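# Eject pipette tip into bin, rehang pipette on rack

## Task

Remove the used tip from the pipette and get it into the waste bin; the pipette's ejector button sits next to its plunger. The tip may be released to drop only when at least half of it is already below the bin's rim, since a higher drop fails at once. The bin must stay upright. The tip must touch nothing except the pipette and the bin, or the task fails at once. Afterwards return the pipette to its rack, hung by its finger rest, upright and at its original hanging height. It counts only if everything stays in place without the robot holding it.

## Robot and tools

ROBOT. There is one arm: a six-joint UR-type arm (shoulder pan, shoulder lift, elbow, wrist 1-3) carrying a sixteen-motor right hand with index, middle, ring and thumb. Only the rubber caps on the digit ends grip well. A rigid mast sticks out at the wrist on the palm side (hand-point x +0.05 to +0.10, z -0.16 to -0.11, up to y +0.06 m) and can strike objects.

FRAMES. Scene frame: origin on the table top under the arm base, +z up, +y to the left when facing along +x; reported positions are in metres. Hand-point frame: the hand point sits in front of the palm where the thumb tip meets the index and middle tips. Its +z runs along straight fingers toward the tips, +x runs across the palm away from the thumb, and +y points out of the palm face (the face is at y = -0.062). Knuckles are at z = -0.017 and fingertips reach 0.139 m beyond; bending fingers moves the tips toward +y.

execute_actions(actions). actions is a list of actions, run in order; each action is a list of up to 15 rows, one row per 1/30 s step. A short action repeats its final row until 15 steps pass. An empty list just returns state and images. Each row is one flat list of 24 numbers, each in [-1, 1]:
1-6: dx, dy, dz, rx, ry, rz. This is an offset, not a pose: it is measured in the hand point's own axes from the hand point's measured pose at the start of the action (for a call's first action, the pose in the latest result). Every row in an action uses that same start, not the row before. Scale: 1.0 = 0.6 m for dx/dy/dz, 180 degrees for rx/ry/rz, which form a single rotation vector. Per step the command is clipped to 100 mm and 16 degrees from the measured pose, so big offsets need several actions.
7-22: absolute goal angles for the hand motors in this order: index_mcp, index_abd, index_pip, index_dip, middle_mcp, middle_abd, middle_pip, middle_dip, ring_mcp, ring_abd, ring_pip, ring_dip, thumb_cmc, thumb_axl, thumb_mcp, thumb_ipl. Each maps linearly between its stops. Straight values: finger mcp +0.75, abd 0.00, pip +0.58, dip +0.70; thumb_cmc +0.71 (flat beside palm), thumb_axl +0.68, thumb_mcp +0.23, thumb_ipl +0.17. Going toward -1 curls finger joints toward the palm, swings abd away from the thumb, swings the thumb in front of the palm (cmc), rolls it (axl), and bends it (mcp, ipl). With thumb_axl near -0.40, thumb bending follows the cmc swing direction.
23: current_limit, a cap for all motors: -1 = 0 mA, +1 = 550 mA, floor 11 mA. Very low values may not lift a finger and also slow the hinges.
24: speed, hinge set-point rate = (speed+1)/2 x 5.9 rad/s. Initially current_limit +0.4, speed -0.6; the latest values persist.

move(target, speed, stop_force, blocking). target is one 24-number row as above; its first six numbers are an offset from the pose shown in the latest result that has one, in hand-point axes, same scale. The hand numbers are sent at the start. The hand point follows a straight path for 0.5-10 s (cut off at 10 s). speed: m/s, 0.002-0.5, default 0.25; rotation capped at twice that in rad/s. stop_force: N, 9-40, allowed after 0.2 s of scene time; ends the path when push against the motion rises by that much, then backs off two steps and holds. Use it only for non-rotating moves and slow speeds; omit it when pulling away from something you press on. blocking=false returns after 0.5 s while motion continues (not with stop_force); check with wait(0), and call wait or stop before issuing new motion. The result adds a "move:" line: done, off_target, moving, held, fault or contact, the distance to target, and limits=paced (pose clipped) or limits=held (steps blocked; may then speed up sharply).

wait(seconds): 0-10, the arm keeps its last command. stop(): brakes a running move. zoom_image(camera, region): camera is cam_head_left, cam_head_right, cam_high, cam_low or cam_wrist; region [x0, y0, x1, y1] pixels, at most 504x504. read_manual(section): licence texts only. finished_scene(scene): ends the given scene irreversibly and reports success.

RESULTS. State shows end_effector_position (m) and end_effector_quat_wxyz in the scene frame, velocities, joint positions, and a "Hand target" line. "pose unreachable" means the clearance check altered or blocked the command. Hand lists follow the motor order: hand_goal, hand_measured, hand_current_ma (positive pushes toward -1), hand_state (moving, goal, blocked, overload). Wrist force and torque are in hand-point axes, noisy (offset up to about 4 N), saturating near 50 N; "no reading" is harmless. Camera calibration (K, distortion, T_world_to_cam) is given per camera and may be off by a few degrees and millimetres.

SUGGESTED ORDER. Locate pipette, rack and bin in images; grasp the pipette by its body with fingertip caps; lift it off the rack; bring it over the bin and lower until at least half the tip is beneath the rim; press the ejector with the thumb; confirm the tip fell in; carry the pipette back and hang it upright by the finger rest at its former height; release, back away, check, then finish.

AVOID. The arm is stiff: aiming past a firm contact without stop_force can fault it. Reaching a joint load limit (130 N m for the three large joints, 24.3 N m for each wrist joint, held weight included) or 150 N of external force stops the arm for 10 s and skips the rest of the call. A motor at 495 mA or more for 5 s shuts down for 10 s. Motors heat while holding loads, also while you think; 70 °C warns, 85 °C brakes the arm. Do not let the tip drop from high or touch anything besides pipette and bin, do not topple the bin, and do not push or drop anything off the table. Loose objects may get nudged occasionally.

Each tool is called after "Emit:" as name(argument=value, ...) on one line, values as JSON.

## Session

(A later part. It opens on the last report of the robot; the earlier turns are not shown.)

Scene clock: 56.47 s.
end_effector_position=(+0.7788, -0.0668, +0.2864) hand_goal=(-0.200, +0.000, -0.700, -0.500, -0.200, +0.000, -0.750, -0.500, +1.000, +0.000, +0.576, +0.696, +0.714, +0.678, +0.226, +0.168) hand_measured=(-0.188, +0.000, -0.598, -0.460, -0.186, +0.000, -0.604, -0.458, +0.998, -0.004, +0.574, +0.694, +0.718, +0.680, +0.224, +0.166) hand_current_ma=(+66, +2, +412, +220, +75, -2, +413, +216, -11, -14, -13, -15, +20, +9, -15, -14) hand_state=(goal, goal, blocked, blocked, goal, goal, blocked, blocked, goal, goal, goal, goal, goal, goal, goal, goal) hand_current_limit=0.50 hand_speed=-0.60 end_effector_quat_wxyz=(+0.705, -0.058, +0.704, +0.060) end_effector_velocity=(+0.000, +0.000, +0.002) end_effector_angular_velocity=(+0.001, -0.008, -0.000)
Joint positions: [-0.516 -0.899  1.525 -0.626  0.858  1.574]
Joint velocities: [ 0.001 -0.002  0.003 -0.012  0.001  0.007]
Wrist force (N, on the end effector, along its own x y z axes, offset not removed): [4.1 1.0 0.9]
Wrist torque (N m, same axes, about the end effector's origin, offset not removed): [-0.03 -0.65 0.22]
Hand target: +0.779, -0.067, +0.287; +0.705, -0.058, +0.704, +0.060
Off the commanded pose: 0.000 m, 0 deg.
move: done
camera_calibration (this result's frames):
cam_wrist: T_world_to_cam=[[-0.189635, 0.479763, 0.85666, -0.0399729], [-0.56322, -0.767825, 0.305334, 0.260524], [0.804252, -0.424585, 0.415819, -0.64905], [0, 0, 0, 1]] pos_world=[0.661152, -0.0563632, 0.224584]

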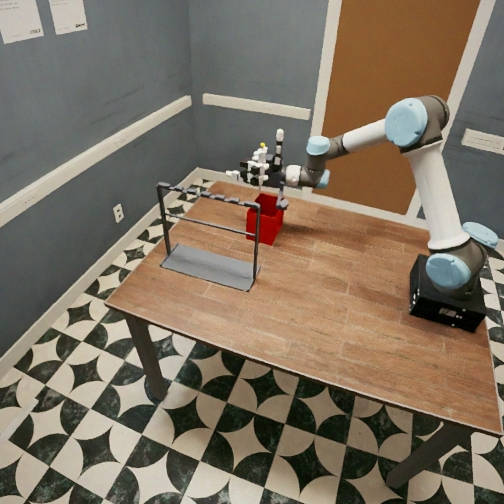

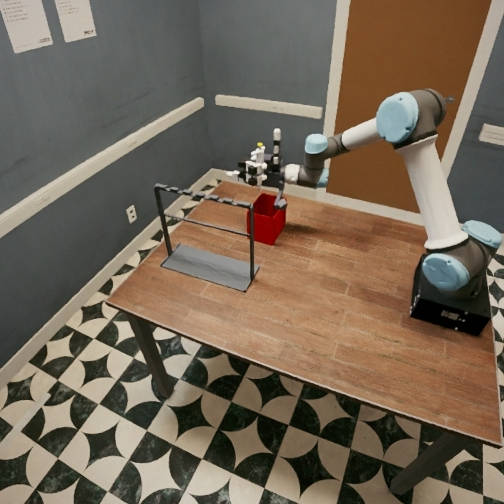

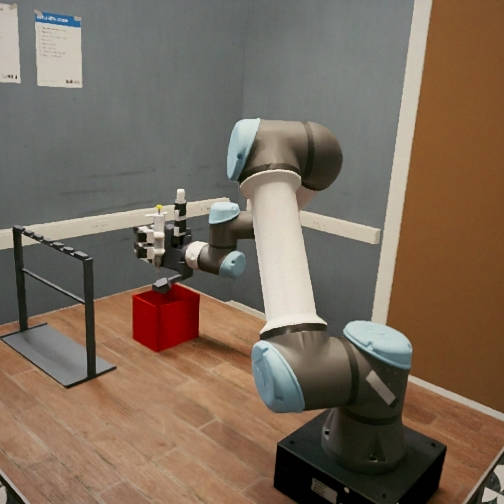

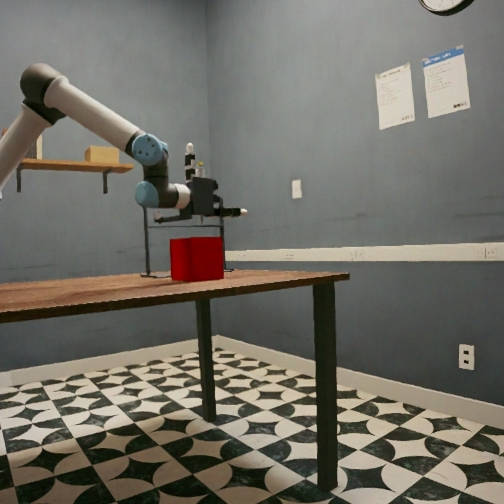

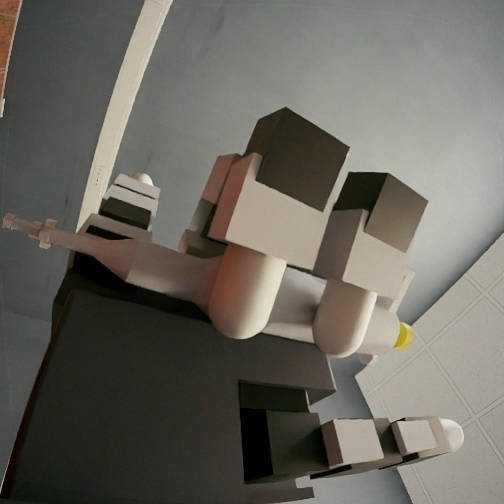

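Emit:
move(target=[0.0435,0.222,0.012,0,0,0, -0.2,0,-0.7,-0.5,-0.2,0,-0.75,-0.5,1,0,0.576,0.696,0.714,0.678,0.226,0.168,0.5,-0.6], speed=0.08)

Emit:
move(target=[0,0.2,0,0,0,0, -0.2,0,-0.7,-0.5,-0.2,0,-0.75,-0.5,1,0,0.576,0.696,0.714,0.678,0.226,0.168,0.5,-0.6], speed=0.04)

Emit:
move(target=[0,0.012,-0.013,0,0,0, -0.2,0,-0.7,-0.5,-0.2,0,-0.75,-0.5,1,0,0.576,0.696,0.714,0.678,0.226,0.168,0.5,-0.6], speed=0.02)

Emit:
zoom_image(camera="cam_head_left", region=[190, 160, 310, 270])

Emit:
zoom_image(camera="cam_high", region=[40, 200, 180, 340])

Scene clock: 61.57 s.
end_effector_position=(+0.7639, +0.0657, +0.2604) hand_goal=(-0.200, +0.000, -0.700, -0.500, -0.200, +0.000, -0.750, -0.500, +1.000, +0.000, +0.576, +0.696, +0.714, +0.678, +0.226, +0.168) hand_measured=(-0.188, +0.000, -0.598, -0.460, -0.186, +0.000, -0.604, -0.458, +0.998, -0.004, +0.574, +0.694, +0.716, +0.680, +0.224, +0.166) hand_current_ma=(+66, +2, +412, +220, +75, -2, +412, +216, -11, -14, -13, -15, +15, +9, -14, -14) hand_state=(goal, goal, blocked, blocked, goal, goal, blocked, blocked, goal, goal, goal, goal, goal, goal, goal, goal) hand_current_limit=0.50 hand_speed=-0.60 end_effector_quat_wxyz=(+0.705, -0.058, +0.704, +0.060) end_effector_velocity=(-0.000, +0.001, -0.001) end_effector_angular_velocity=(+0.000, +0.001, -0.000)
Joint positions: [-0.314 -0.94   1.687 -0.746  1.06   1.573]
Joint velocities: [ 0.002  0.001  0.001 -0.001  0.002  0.   ]
Wrist force (N, on the end effector, along its own x y z axes, offset not removed): [2.3 -1.2 -1.7]
Wrist torque (N m, same axes, about the end effector's origin, offset not removed): [0.21 -0.51 0.03]
Hand target: +0.764, +0.066, +0.260; +0.705, -0.058, +0.704, +0.060
Off the commanded pose: 0.000 m, 0 deg.
move: done
camera_calibration (this result's frames):
cam_wrist: T_world_to_cam=[[-0.1896, 0.479981, 0.856546, -0.0840494], [-0.563198, -0.767752, 0.305557, 0.361766], [0.804276, -0.424471, 0.41589, -0.570029], [0, 0, 0, 1]] pos_world=[0.64627, 0.0761279, 0.198521]

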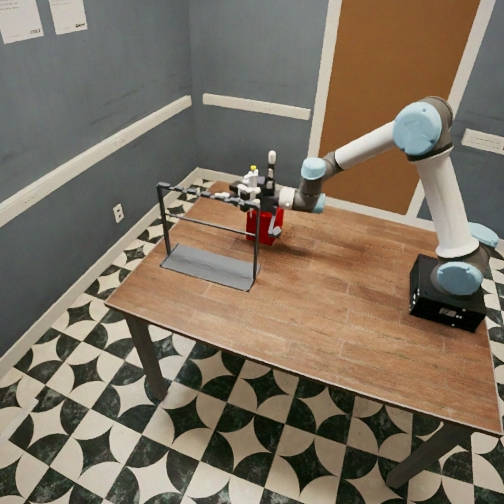

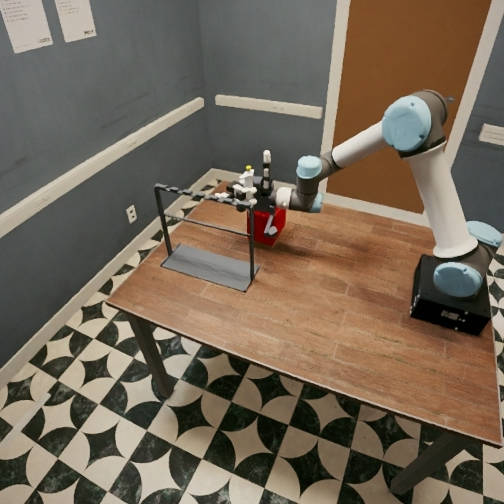

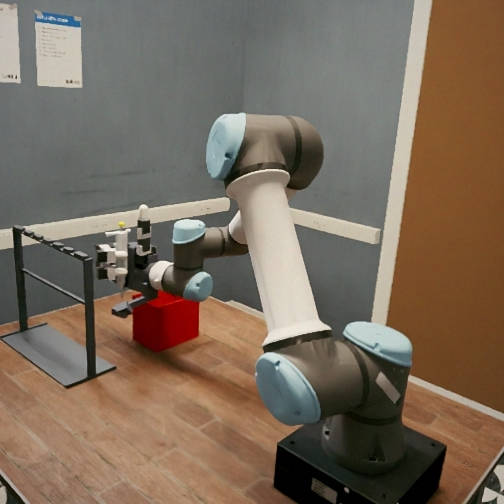

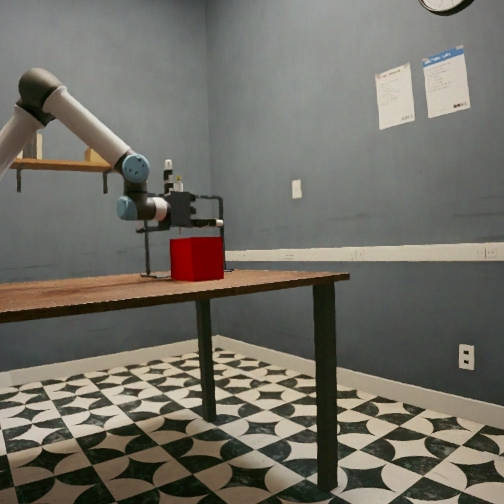

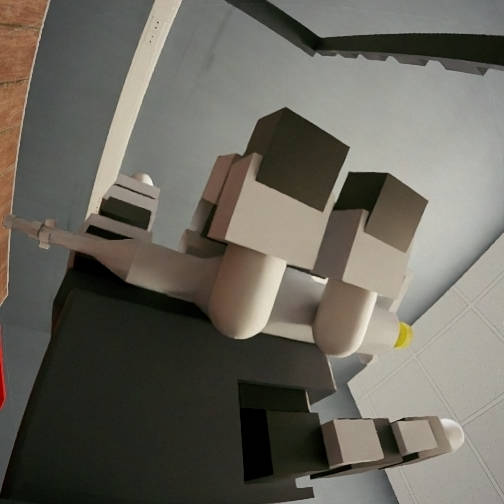

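Scene clock: 64.90 s.
end_effector_position=(+0.7440, +0.1840, +0.2604) hand_goal=(-0.200, +0.000, -0.700, -0.500, -0.200, +0.000, -0.750, -0.500, +1.000, +0.000, +0.576, +0.696, +0.714, +0.678, +0.226, +0.168) hand_measured=(-0.188, +0.000, -0.598, -0.460, -0.186, +0.000, -0.604, -0.458, +0.998, -0.004, +0.574, +0.694, +0.716, +0.680, +0.224, +0.166) hand_current_ma=(+66, +2, +413, +220, +75, -2, +412, +216, -11, -14, -13, -15, +15, +9, -14, -14) hand_state=(goal, goal, blocked, blocked, goal, goal, blocked, blocked, goal, goal, goal, goal, goal, goal, goal, goal) hand_current_limit=0.50 hand_speed=-0.60 end_effector_quat_wxyz=(+0.705, -0.058, +0.704, +0.060) end_effector_velocity=(-0.000, +0.001, -0.000) end_effector_angular_velocity=(-0.000, +0.000, -0.001)
Joint positions: [-0.105 -0.974  1.75  -0.775  1.269  1.573]
Joint velocities: [ 0.002 -0.     0.     0.     0.003 -0.   ]
Wrist force (N, on the end effector, along its own x y z axes, offset not removed): [1.6 -1.1 -1.2]
Wrist torque (N m, same axes, about the end effector's origin, offset not removed): [0.02 -0.18 -0.09]
Hand target: +0.744, +0.184, +0.260; +0.705, -0.058, +0.704, +0.060
Off the commanded pose: 0.000 m, 0 deg.
move: done
camera_calibration (this result's frames):
cam_wrist: T_world_to_cam=[[-0.189574, 0.480119, 0.856474, -0.14461], [-0.563179, -0.767708, 0.305704, 0.441342], [0.804296, -0.424394, 0.41593, -0.503902], [0, 0, 0, 1]] pos_world=[0.626427, 0.194399, 0.198523]

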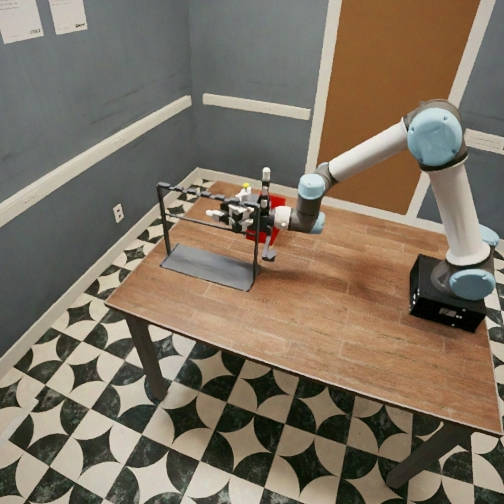

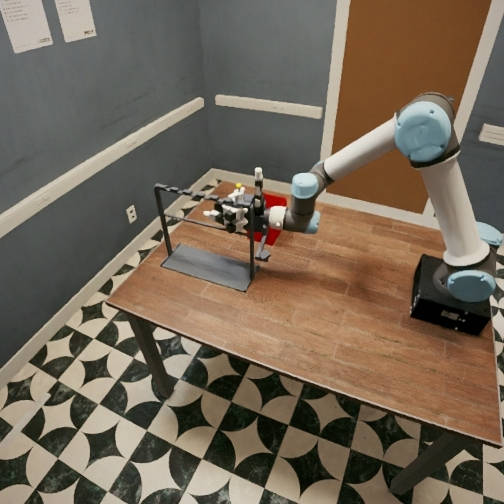

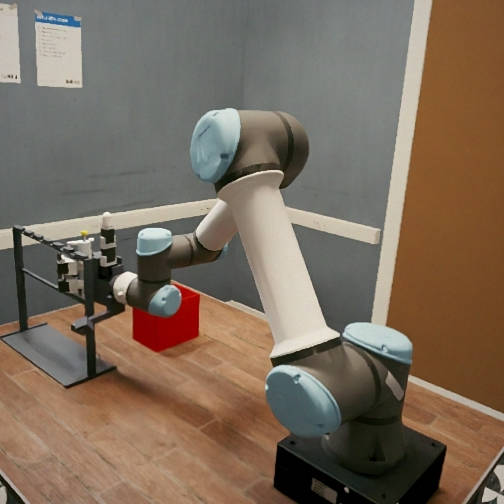

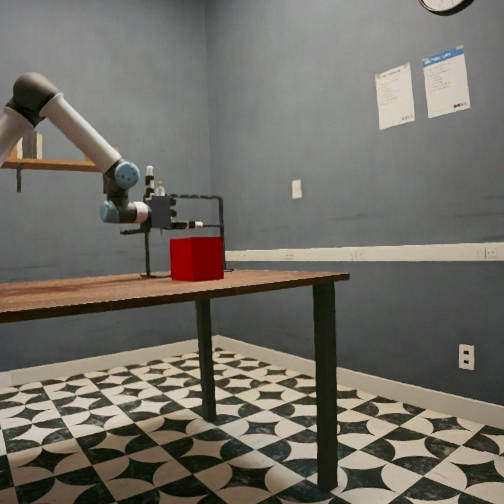

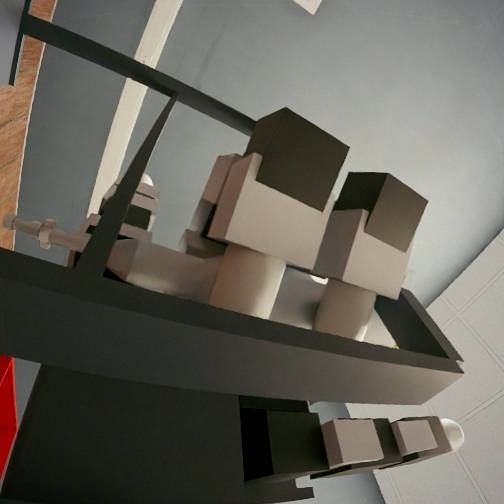

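Scene clock: 65.70 s.
end_effector_position=(+0.7353, +0.1897, +0.2604) hand_goal=(-0.200, +0.000, -0.700, -0.500, -0.200, +0.000, -0.750, -0.500, +1.000, +0.000, +0.576, +0.696, +0.714, +0.678, +0.226, +0.168) hand_measured=(-0.188, +0.000, -0.598, -0.460, -0.186, +0.000, -0.604, -0.458, +0.998, -0.004, +0.574, +0.694, +0.716, +0.680, +0.224, +0.166) hand_current_ma=(+66, +2, +413, +220, +75, -2, +413, +216, -11, -14, -13, -15, +15, +9, -14, -14) hand_state=(goal, goal, blocked, blocked, goal, goal, blocked, blocked, goal, goal, goal, goal, goal, goal, goal, goal) hand_current_limit=0.50 hand_speed=-0.60 end_effector_quat_wxyz=(+0.705, -0.058, +0.704, +0.060) end_effector_velocity=(-0.002, +0.002, +0.000) end_effector_angular_velocity=(-0.000, -0.000, +0.001)
Joint positions: [-0.096 -0.988  1.776 -0.787  1.278  1.573]
Joint velocities: [ 0.002 -0.003  0.004 -0.002  0.001 -0.   ]
Wrist force (N, on the end effector, along its own x y z axes, offset not removed): [4.1 0.7 -2.6]
Wrist torque (N m, same axes, about the end effector's origin, offset not removed): [0.45 -0.89 0.25]
Hand target: +0.735, +0.190, +0.260; +0.705, -0.058, +0.704, +0.060
Off the commanded pose: 0.000 m, 0 deg.
move: done
camera_calibration (this result's frames):
cam_wrist: T_world_to_cam=[[-0.189572, 0.480132, 0.856467, -0.149017], [-0.563173, -0.767706, 0.305719, 0.440804], [0.8043, -0.424384, 0.415933, -0.494432], [0, 0, 0, 1]] pos_world=[0.617672, 0.200127, 0.198516]

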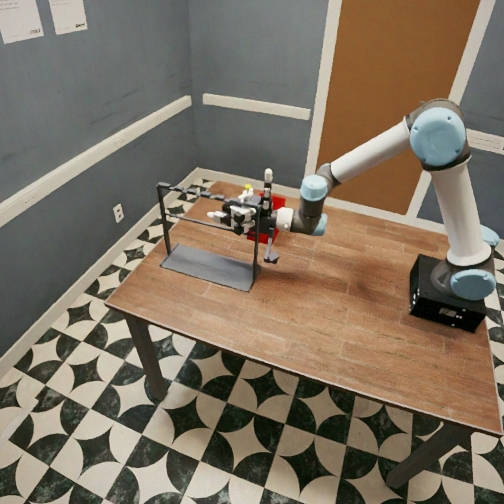

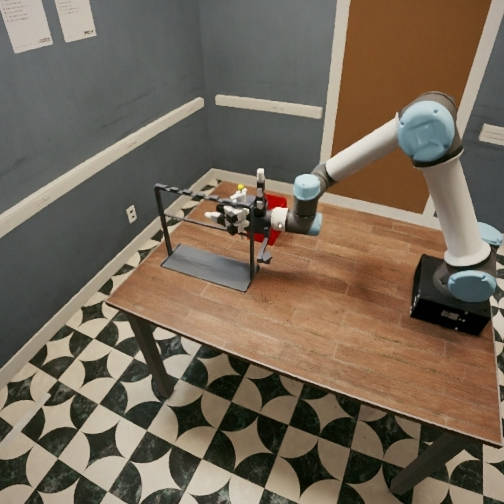

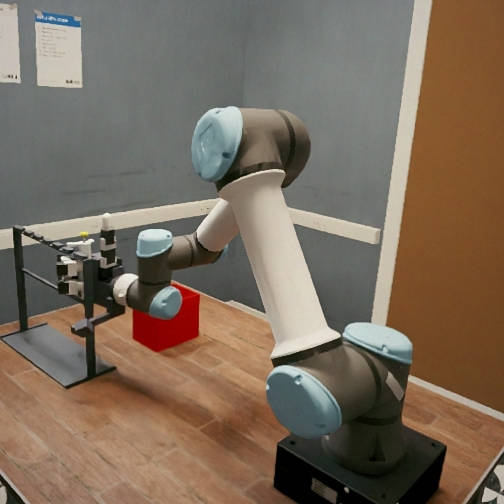

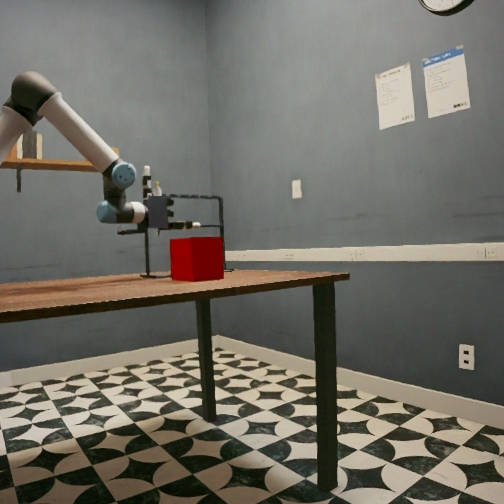

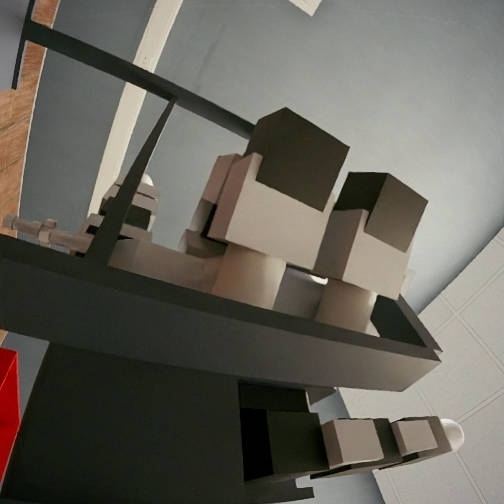

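Region (190, 160, 310, 270) of cam_head_left's 504x504 image, scaled by 4.200, with more detail than that image has; it fills the top 462 rows of this view, and the rest is white.

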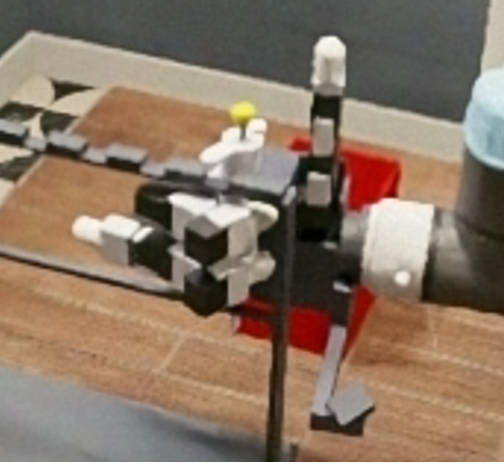

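Region (40, 200, 180, 340) of cam_high's 504x504 image, scaled by 3.600, with more detail than that image has.

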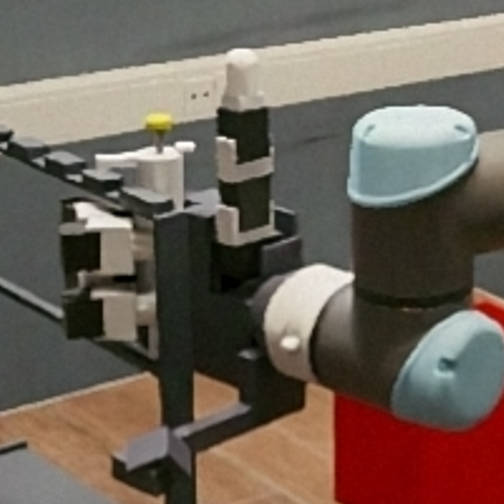

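Emit:
move(target=[0.034,0,0,0,0,0, -0.2,0,-0.7,-0.5,-0.2,0,-0.75,-0.5,1,0,0.576,0.696,0.714,0.678,0.226,0.168,0.5,-0.6], speed=0.02, stop_force=9)

Emit:
zoom_image(camera="cam_head_left", region=[190, 160, 310, 270])

Emit:
zoom_image(camera="cam_high", region=[40, 200, 180, 340])

Scene clock: 68.17 s.
end_effector_position=(+0.7353, +0.1898, +0.2401) hand_goal=(-0.200, +0.000, -0.700, -0.500, -0.200, +0.000, -0.750, -0.500, +1.000, +0.000, +0.576, +0.696, +0.714, +0.678, +0.226, +0.168) hand_measured=(-0.188, +0.000, -0.598, -0.460, -0.186, +0.000, -0.604, -0.458, +0.998, -0.004, +0.574, +0.694, +0.716, +0.680, +0.224, +0.166) hand_current_ma=(+66, +2, +413, +220, +70, -2, +413, +216, -11, -14, -13, -15, +15, +9, -14, -14) hand_state=(goal, goal, blocked, blocked, goal, goal, blocked, blocked, goal, goal, goal, goal, goal, goal, goal, goal) hand_current_limit=0.50 hand_speed=-0.60 end_effector_quat_wxyz=(+0.705, -0.058, +0.704, +0.060) end_effector_velocity=(-0.000, +0.001, -0.002) end_effector_angular_velocity=(+0.000, -0.000, +0.001)
Joint positions: [-0.096 -0.953  1.784 -0.831  1.278  1.573]
Joint velocities: [ 0.001  0.003  0.001 -0.004  0.     0.   ]
Wrist force (N, on the end effector, along its own x y z axes, offset not removed): [3.9 -0.6 -2.0]
Wrist torque (N m, same axes, about the end effector's origin, offset not removed): [0.18 -0.54 0.06]
Hand target: +0.735, +0.190, +0.240; +0.705, -0.058, +0.704, +0.060
Off the commanded pose: 0.000 m, 0 deg.
move: done
camera_calibration (this result's frames):
cam_wrist: T_world_to_cam=[[-0.189565, 0.480149, 0.856459, -0.131669], [-0.563163, -0.767704, 0.305742, 0.447008], [0.804308, -0.424369, 0.415932, -0.486022], [0, 0, 0, 1]] pos_world=[0.61769, 0.200137, 0.178252]

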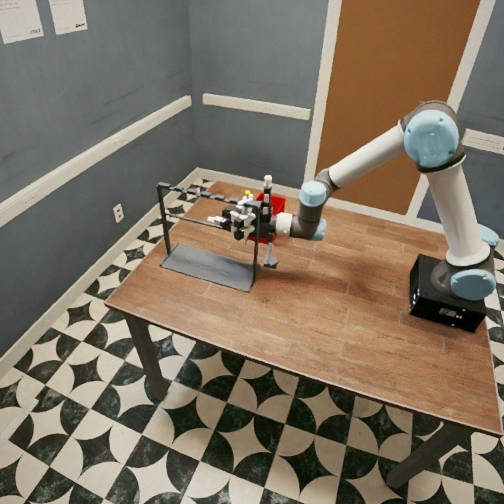

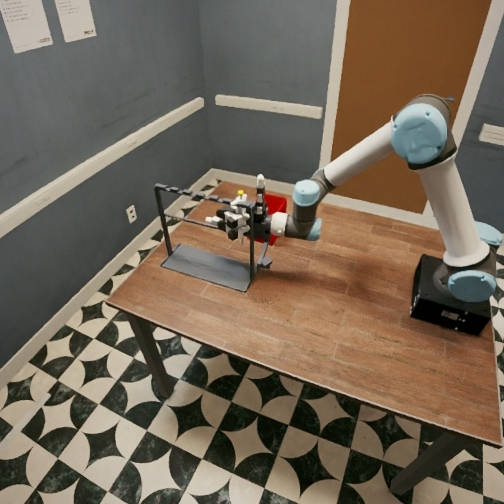

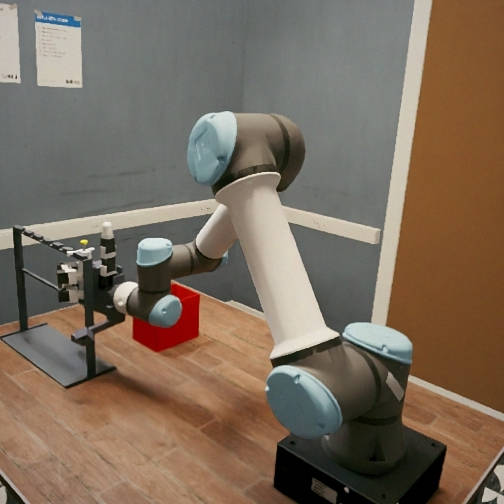

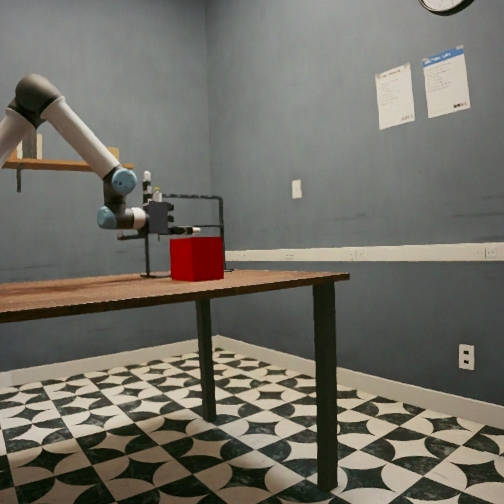

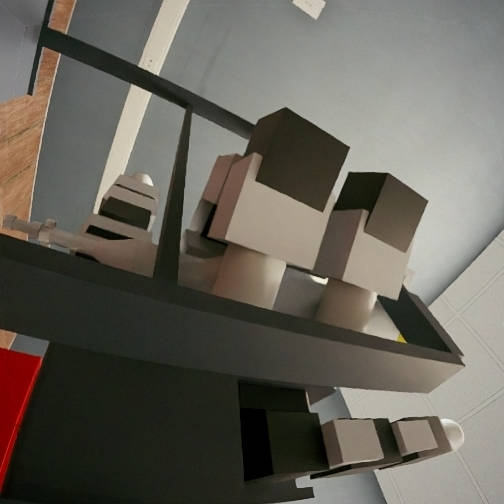

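Region (190, 160, 310, 270) of cam_head_left's 504x504 image, scaled by 4.200, with more detail than that image has; it fills the top 462 rows of this view, and the rest is white.

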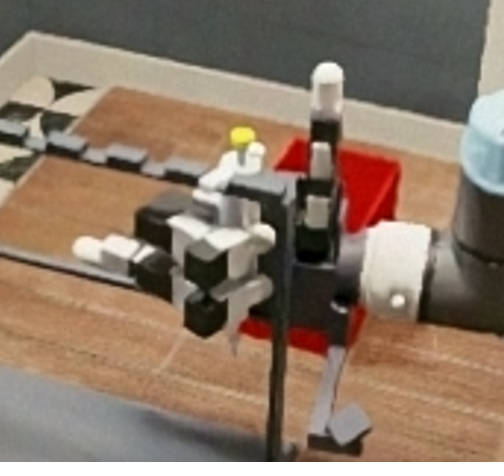

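Region (40, 200, 180, 340) of cam_high's 504x504 image, scaled by 3.600, with more detail than that image has.

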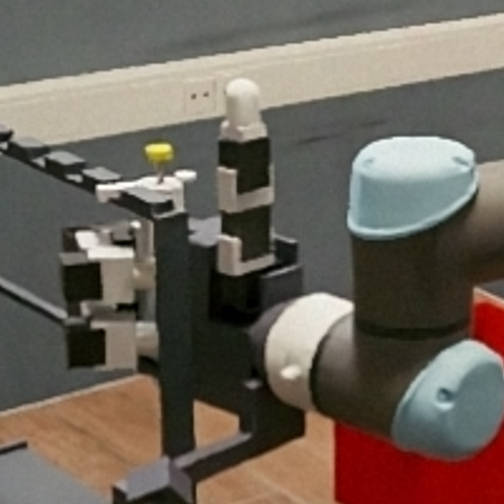

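Emit:
execute_actions(actions=[[[0,0,0,0,0,0, 0.754,0,0.576,0.696,0.754,0,0.576,0.696,1,0,0.576,0.696,0.714,0.678,0.226,0.168,0.5,-0.6]],[[0,0,0,0,0,0, 0.754,0,0.576,0.696,0.754,0,0.576,0.696,1,0,0.576,0.696,0.714,0.678,0.226,0.168,0.5,-0.6]],[[0,0,0,0,0,0, 0.754,0,0.576,0.696,0.754,0,0.576,0.696,1,0,0.576,0.696,0.714,0.678,0.226,0.168,0.5,-0.6]],[[0,0,0,0,0,0, 0.754,0,0.576,0.696,0.754,0,0.576,0.696,1,0,0.576,0.696,0.714,0.678,0.226,0.168,0.5,-0.6]]])

Emit:
move(target=[-0.04,-0.17,-0.02,0,0,0, 0.754,0,0.576,0.696,0.754,0,0.576,0.696,1,0,0.576,0.696,0.714,0.678,0.226,0.168,0.5,-0.6], speed=0.05)

Emit:
zoom_image(camera="cam_head_left", region=[190, 160, 310, 270])

Emit:
zoom_image(camera="cam_high", region=[40, 200, 180, 340])

Scene clock: 72.47 s.
end_effector_position=(+0.7353, +0.1898, +0.2400) hand_goal=(+0.754, +0.000, +0.576, +0.696, +0.754, +0.000, +0.576, +0.696, +1.000, +0.000, +0.576, +0.696, +0.714, +0.678, +0.226, +0.168) hand_measured=(+0.752, -0.002, +0.574, +0.694, +0.752, -0.002, +0.574, +0.692, +0.998, -0.004, +0.574, +0.694, +0.716, +0.680, +0.224, +0.166) hand_current_ma=(-12, -12, -14, -14, -12, -12, -14, -16, -11, -14, -13, -15, +15, +9, -14, -14) hand_state=(goal, goal, goal, goal, goal, goal, goal, goal, goal, goal, goal, goal, goal, goal, goal, goal) hand_current_limit=0.50 hand_speed=-0.60 end_effector_quat_wxyz=(+0.705, -0.058, +0.705, +0.060) end_effector_velocity=(-0.000, +0.000, +0.000) end_effector_angular_velocity=(+0.001, +0.000, +0.001)
Joint positions: [-0.096 -0.953  1.784 -0.831  1.278  1.573]
Joint velocities: [ 0.001 -0.    -0.     0.001 -0.     0.001]
Wrist force (N, on the end effector, along its own x y z axes, offset not removed): [2.0 2.9 0.8]
Wrist torque (N m, same axes, about the end effector's origin, offset not removed): [0.34 -0.24 0.07]
Hand target: +0.735, +0.190, +0.240; +0.705, -0.058, +0.705, +0.060
Off the commanded pose: 0.000 m, 0 deg.
camera_calibration (this result's frames):
cam_wrist: T_world_to_cam=[[-0.189496, 0.480142, 0.856478, -0.131687], [-0.563149, -0.7677, 0.305777, 0.446987], [0.804335, -0.424381, 0.415867, -0.485995], [0, 0, 0, 1]] pos_world=[0.617669, 0.200133, 0.178218]

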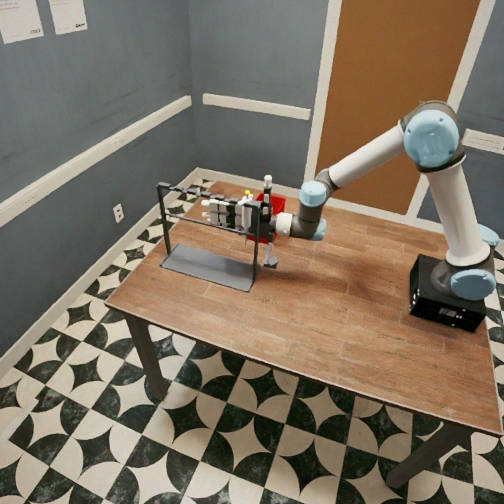

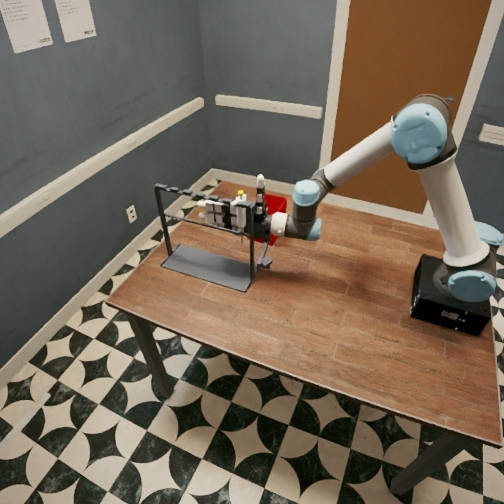

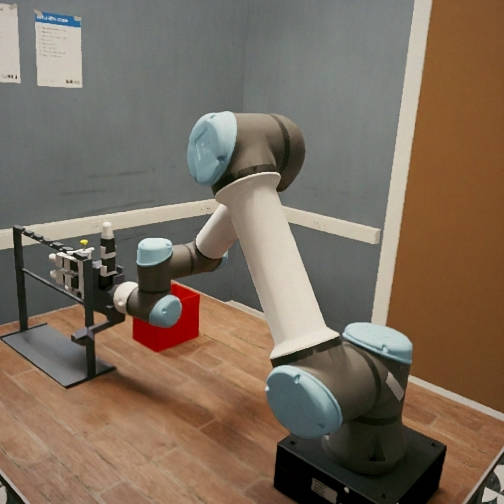

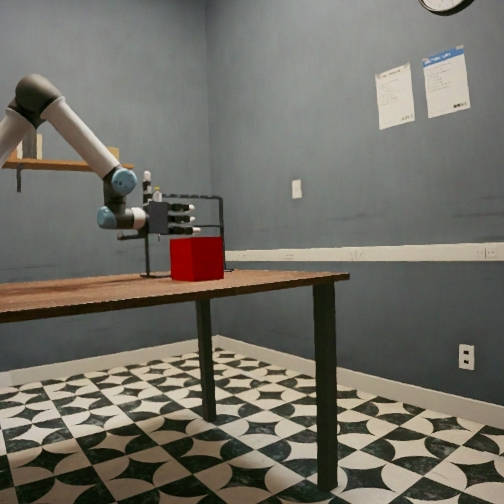

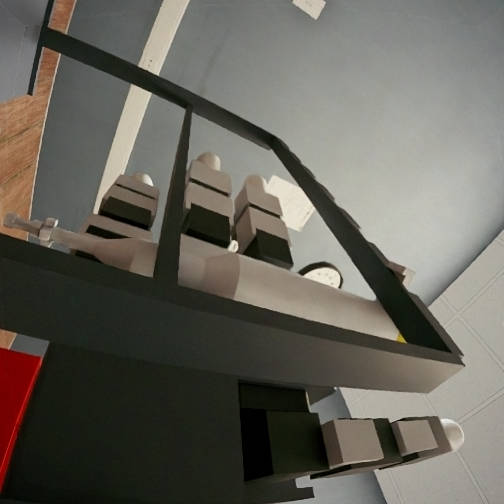

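Scene clock: 74.93 s.
end_effector_position=(+0.7403, +0.0872, +0.2640) hand_goal=(+0.754, +0.000, +0.576, +0.696, +0.754, +0.000, +0.576, +0.696, +1.000, +0.000, +0.576, +0.696, +0.714, +0.678, +0.226, +0.168) hand_measured=(+0.752, -0.002, +0.574, +0.694, +0.752, -0.002, +0.574, +0.692, +0.998, -0.004, +0.574, +0.694, +0.716, +0.680, +0.224, +0.166) hand_current_ma=(-12, -12, -14, -14, -11, -12, -14, -16, -11, -14, -13, -15, +15, +9, -14, -14) hand_state=(goal, goal, goal, goal, goal, goal, goal, goal, goal, goal, goal, goal, goal, goal, goal, goal) hand_current_limit=0.50 hand_speed=-0.60 end_effector_quat_wxyz=(+0.705, -0.058, +0.704, +0.060) end_effector_velocity=(+0.000, -0.001, +0.001) end_effector_angular_velocity=(-0.002, -0.001, +0.000)
Joint positions: [-0.29  -0.991  1.769 -0.777  1.084  1.573]
Joint velocities: [-0.003 -0.    -0.001  0.001 -0.003 -0.001]
Wrist force (N, on the end effector, along its own x y z axes, offset not removed): [1.9 3.5 0.3]
Wrist torque (N m, same axes, about the end effector's origin, offset not removed): [0.28 -0.58 0.25]
Hand target: +0.740, +0.087, +0.264; +0.705, -0.058, +0.704, +0.060
Off the commanded pose: 0.000 m, 0 deg.
move: done
camera_calibration (this result's frames):
cam_wrist: T_world_to_cam=[[-0.189516, 0.479978, 0.856565, -0.102037], [-0.563164, -0.767755, 0.305613, 0.363809], [0.80432, -0.424468, 0.415808, -0.543499], [0, 0, 0, 1]] pos_world=[0.622694, 0.0975932, 0.202208]

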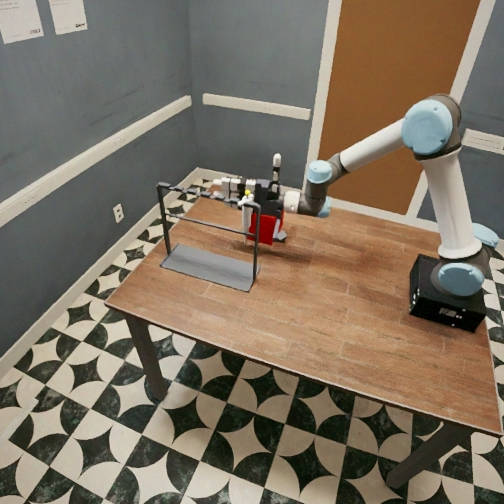

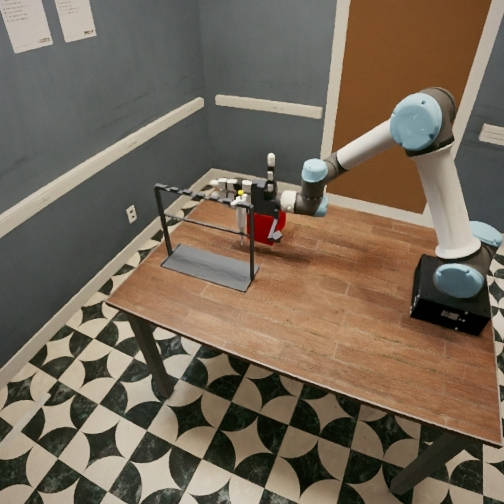

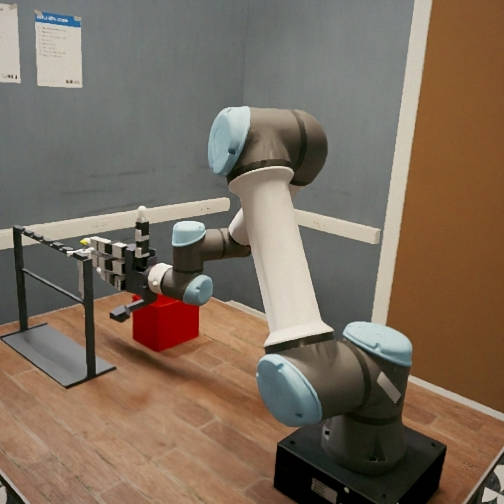

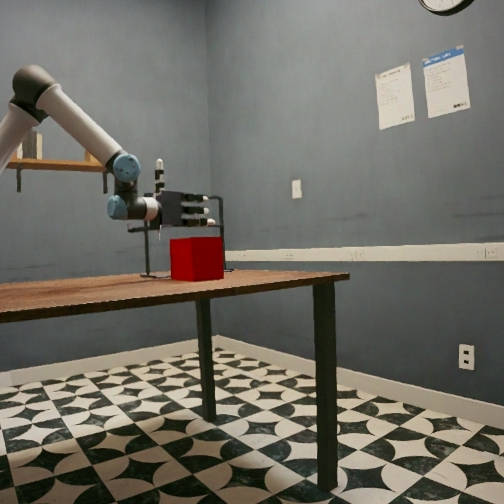

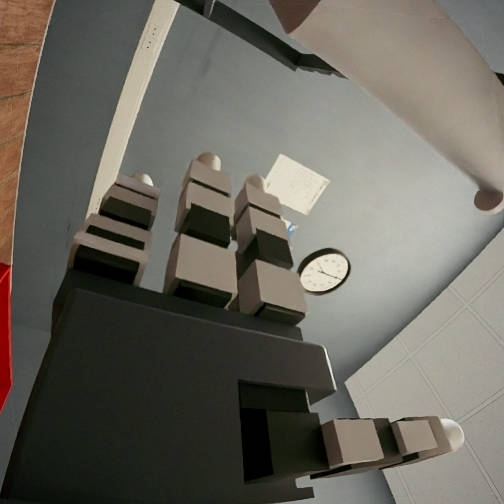

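Region (190, 160, 310, 270) of cam_head_left's 504x504 image, scaled by 4.200, with more detail than that image has; it fills the top 462 rows of this view, and the rest is white.

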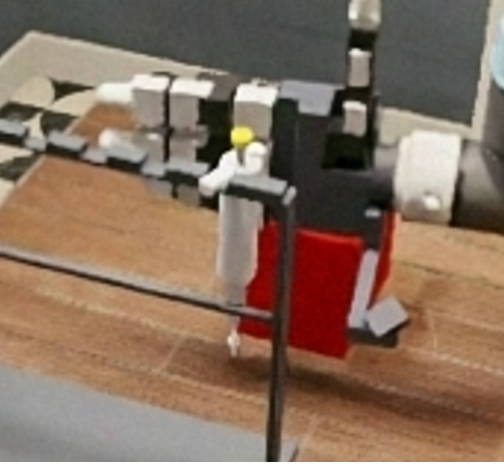

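Region (40, 200, 180, 340) of cam_high's 504x504 image, scaled by 3.600, with more detail than that image has.

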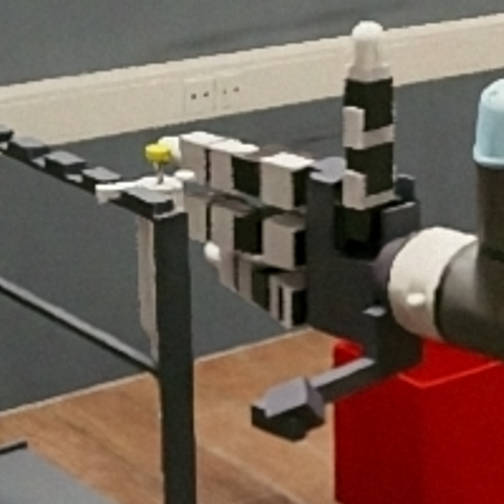

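Emit:
finished_scene(scene=2)

The scene is finished: the task was done.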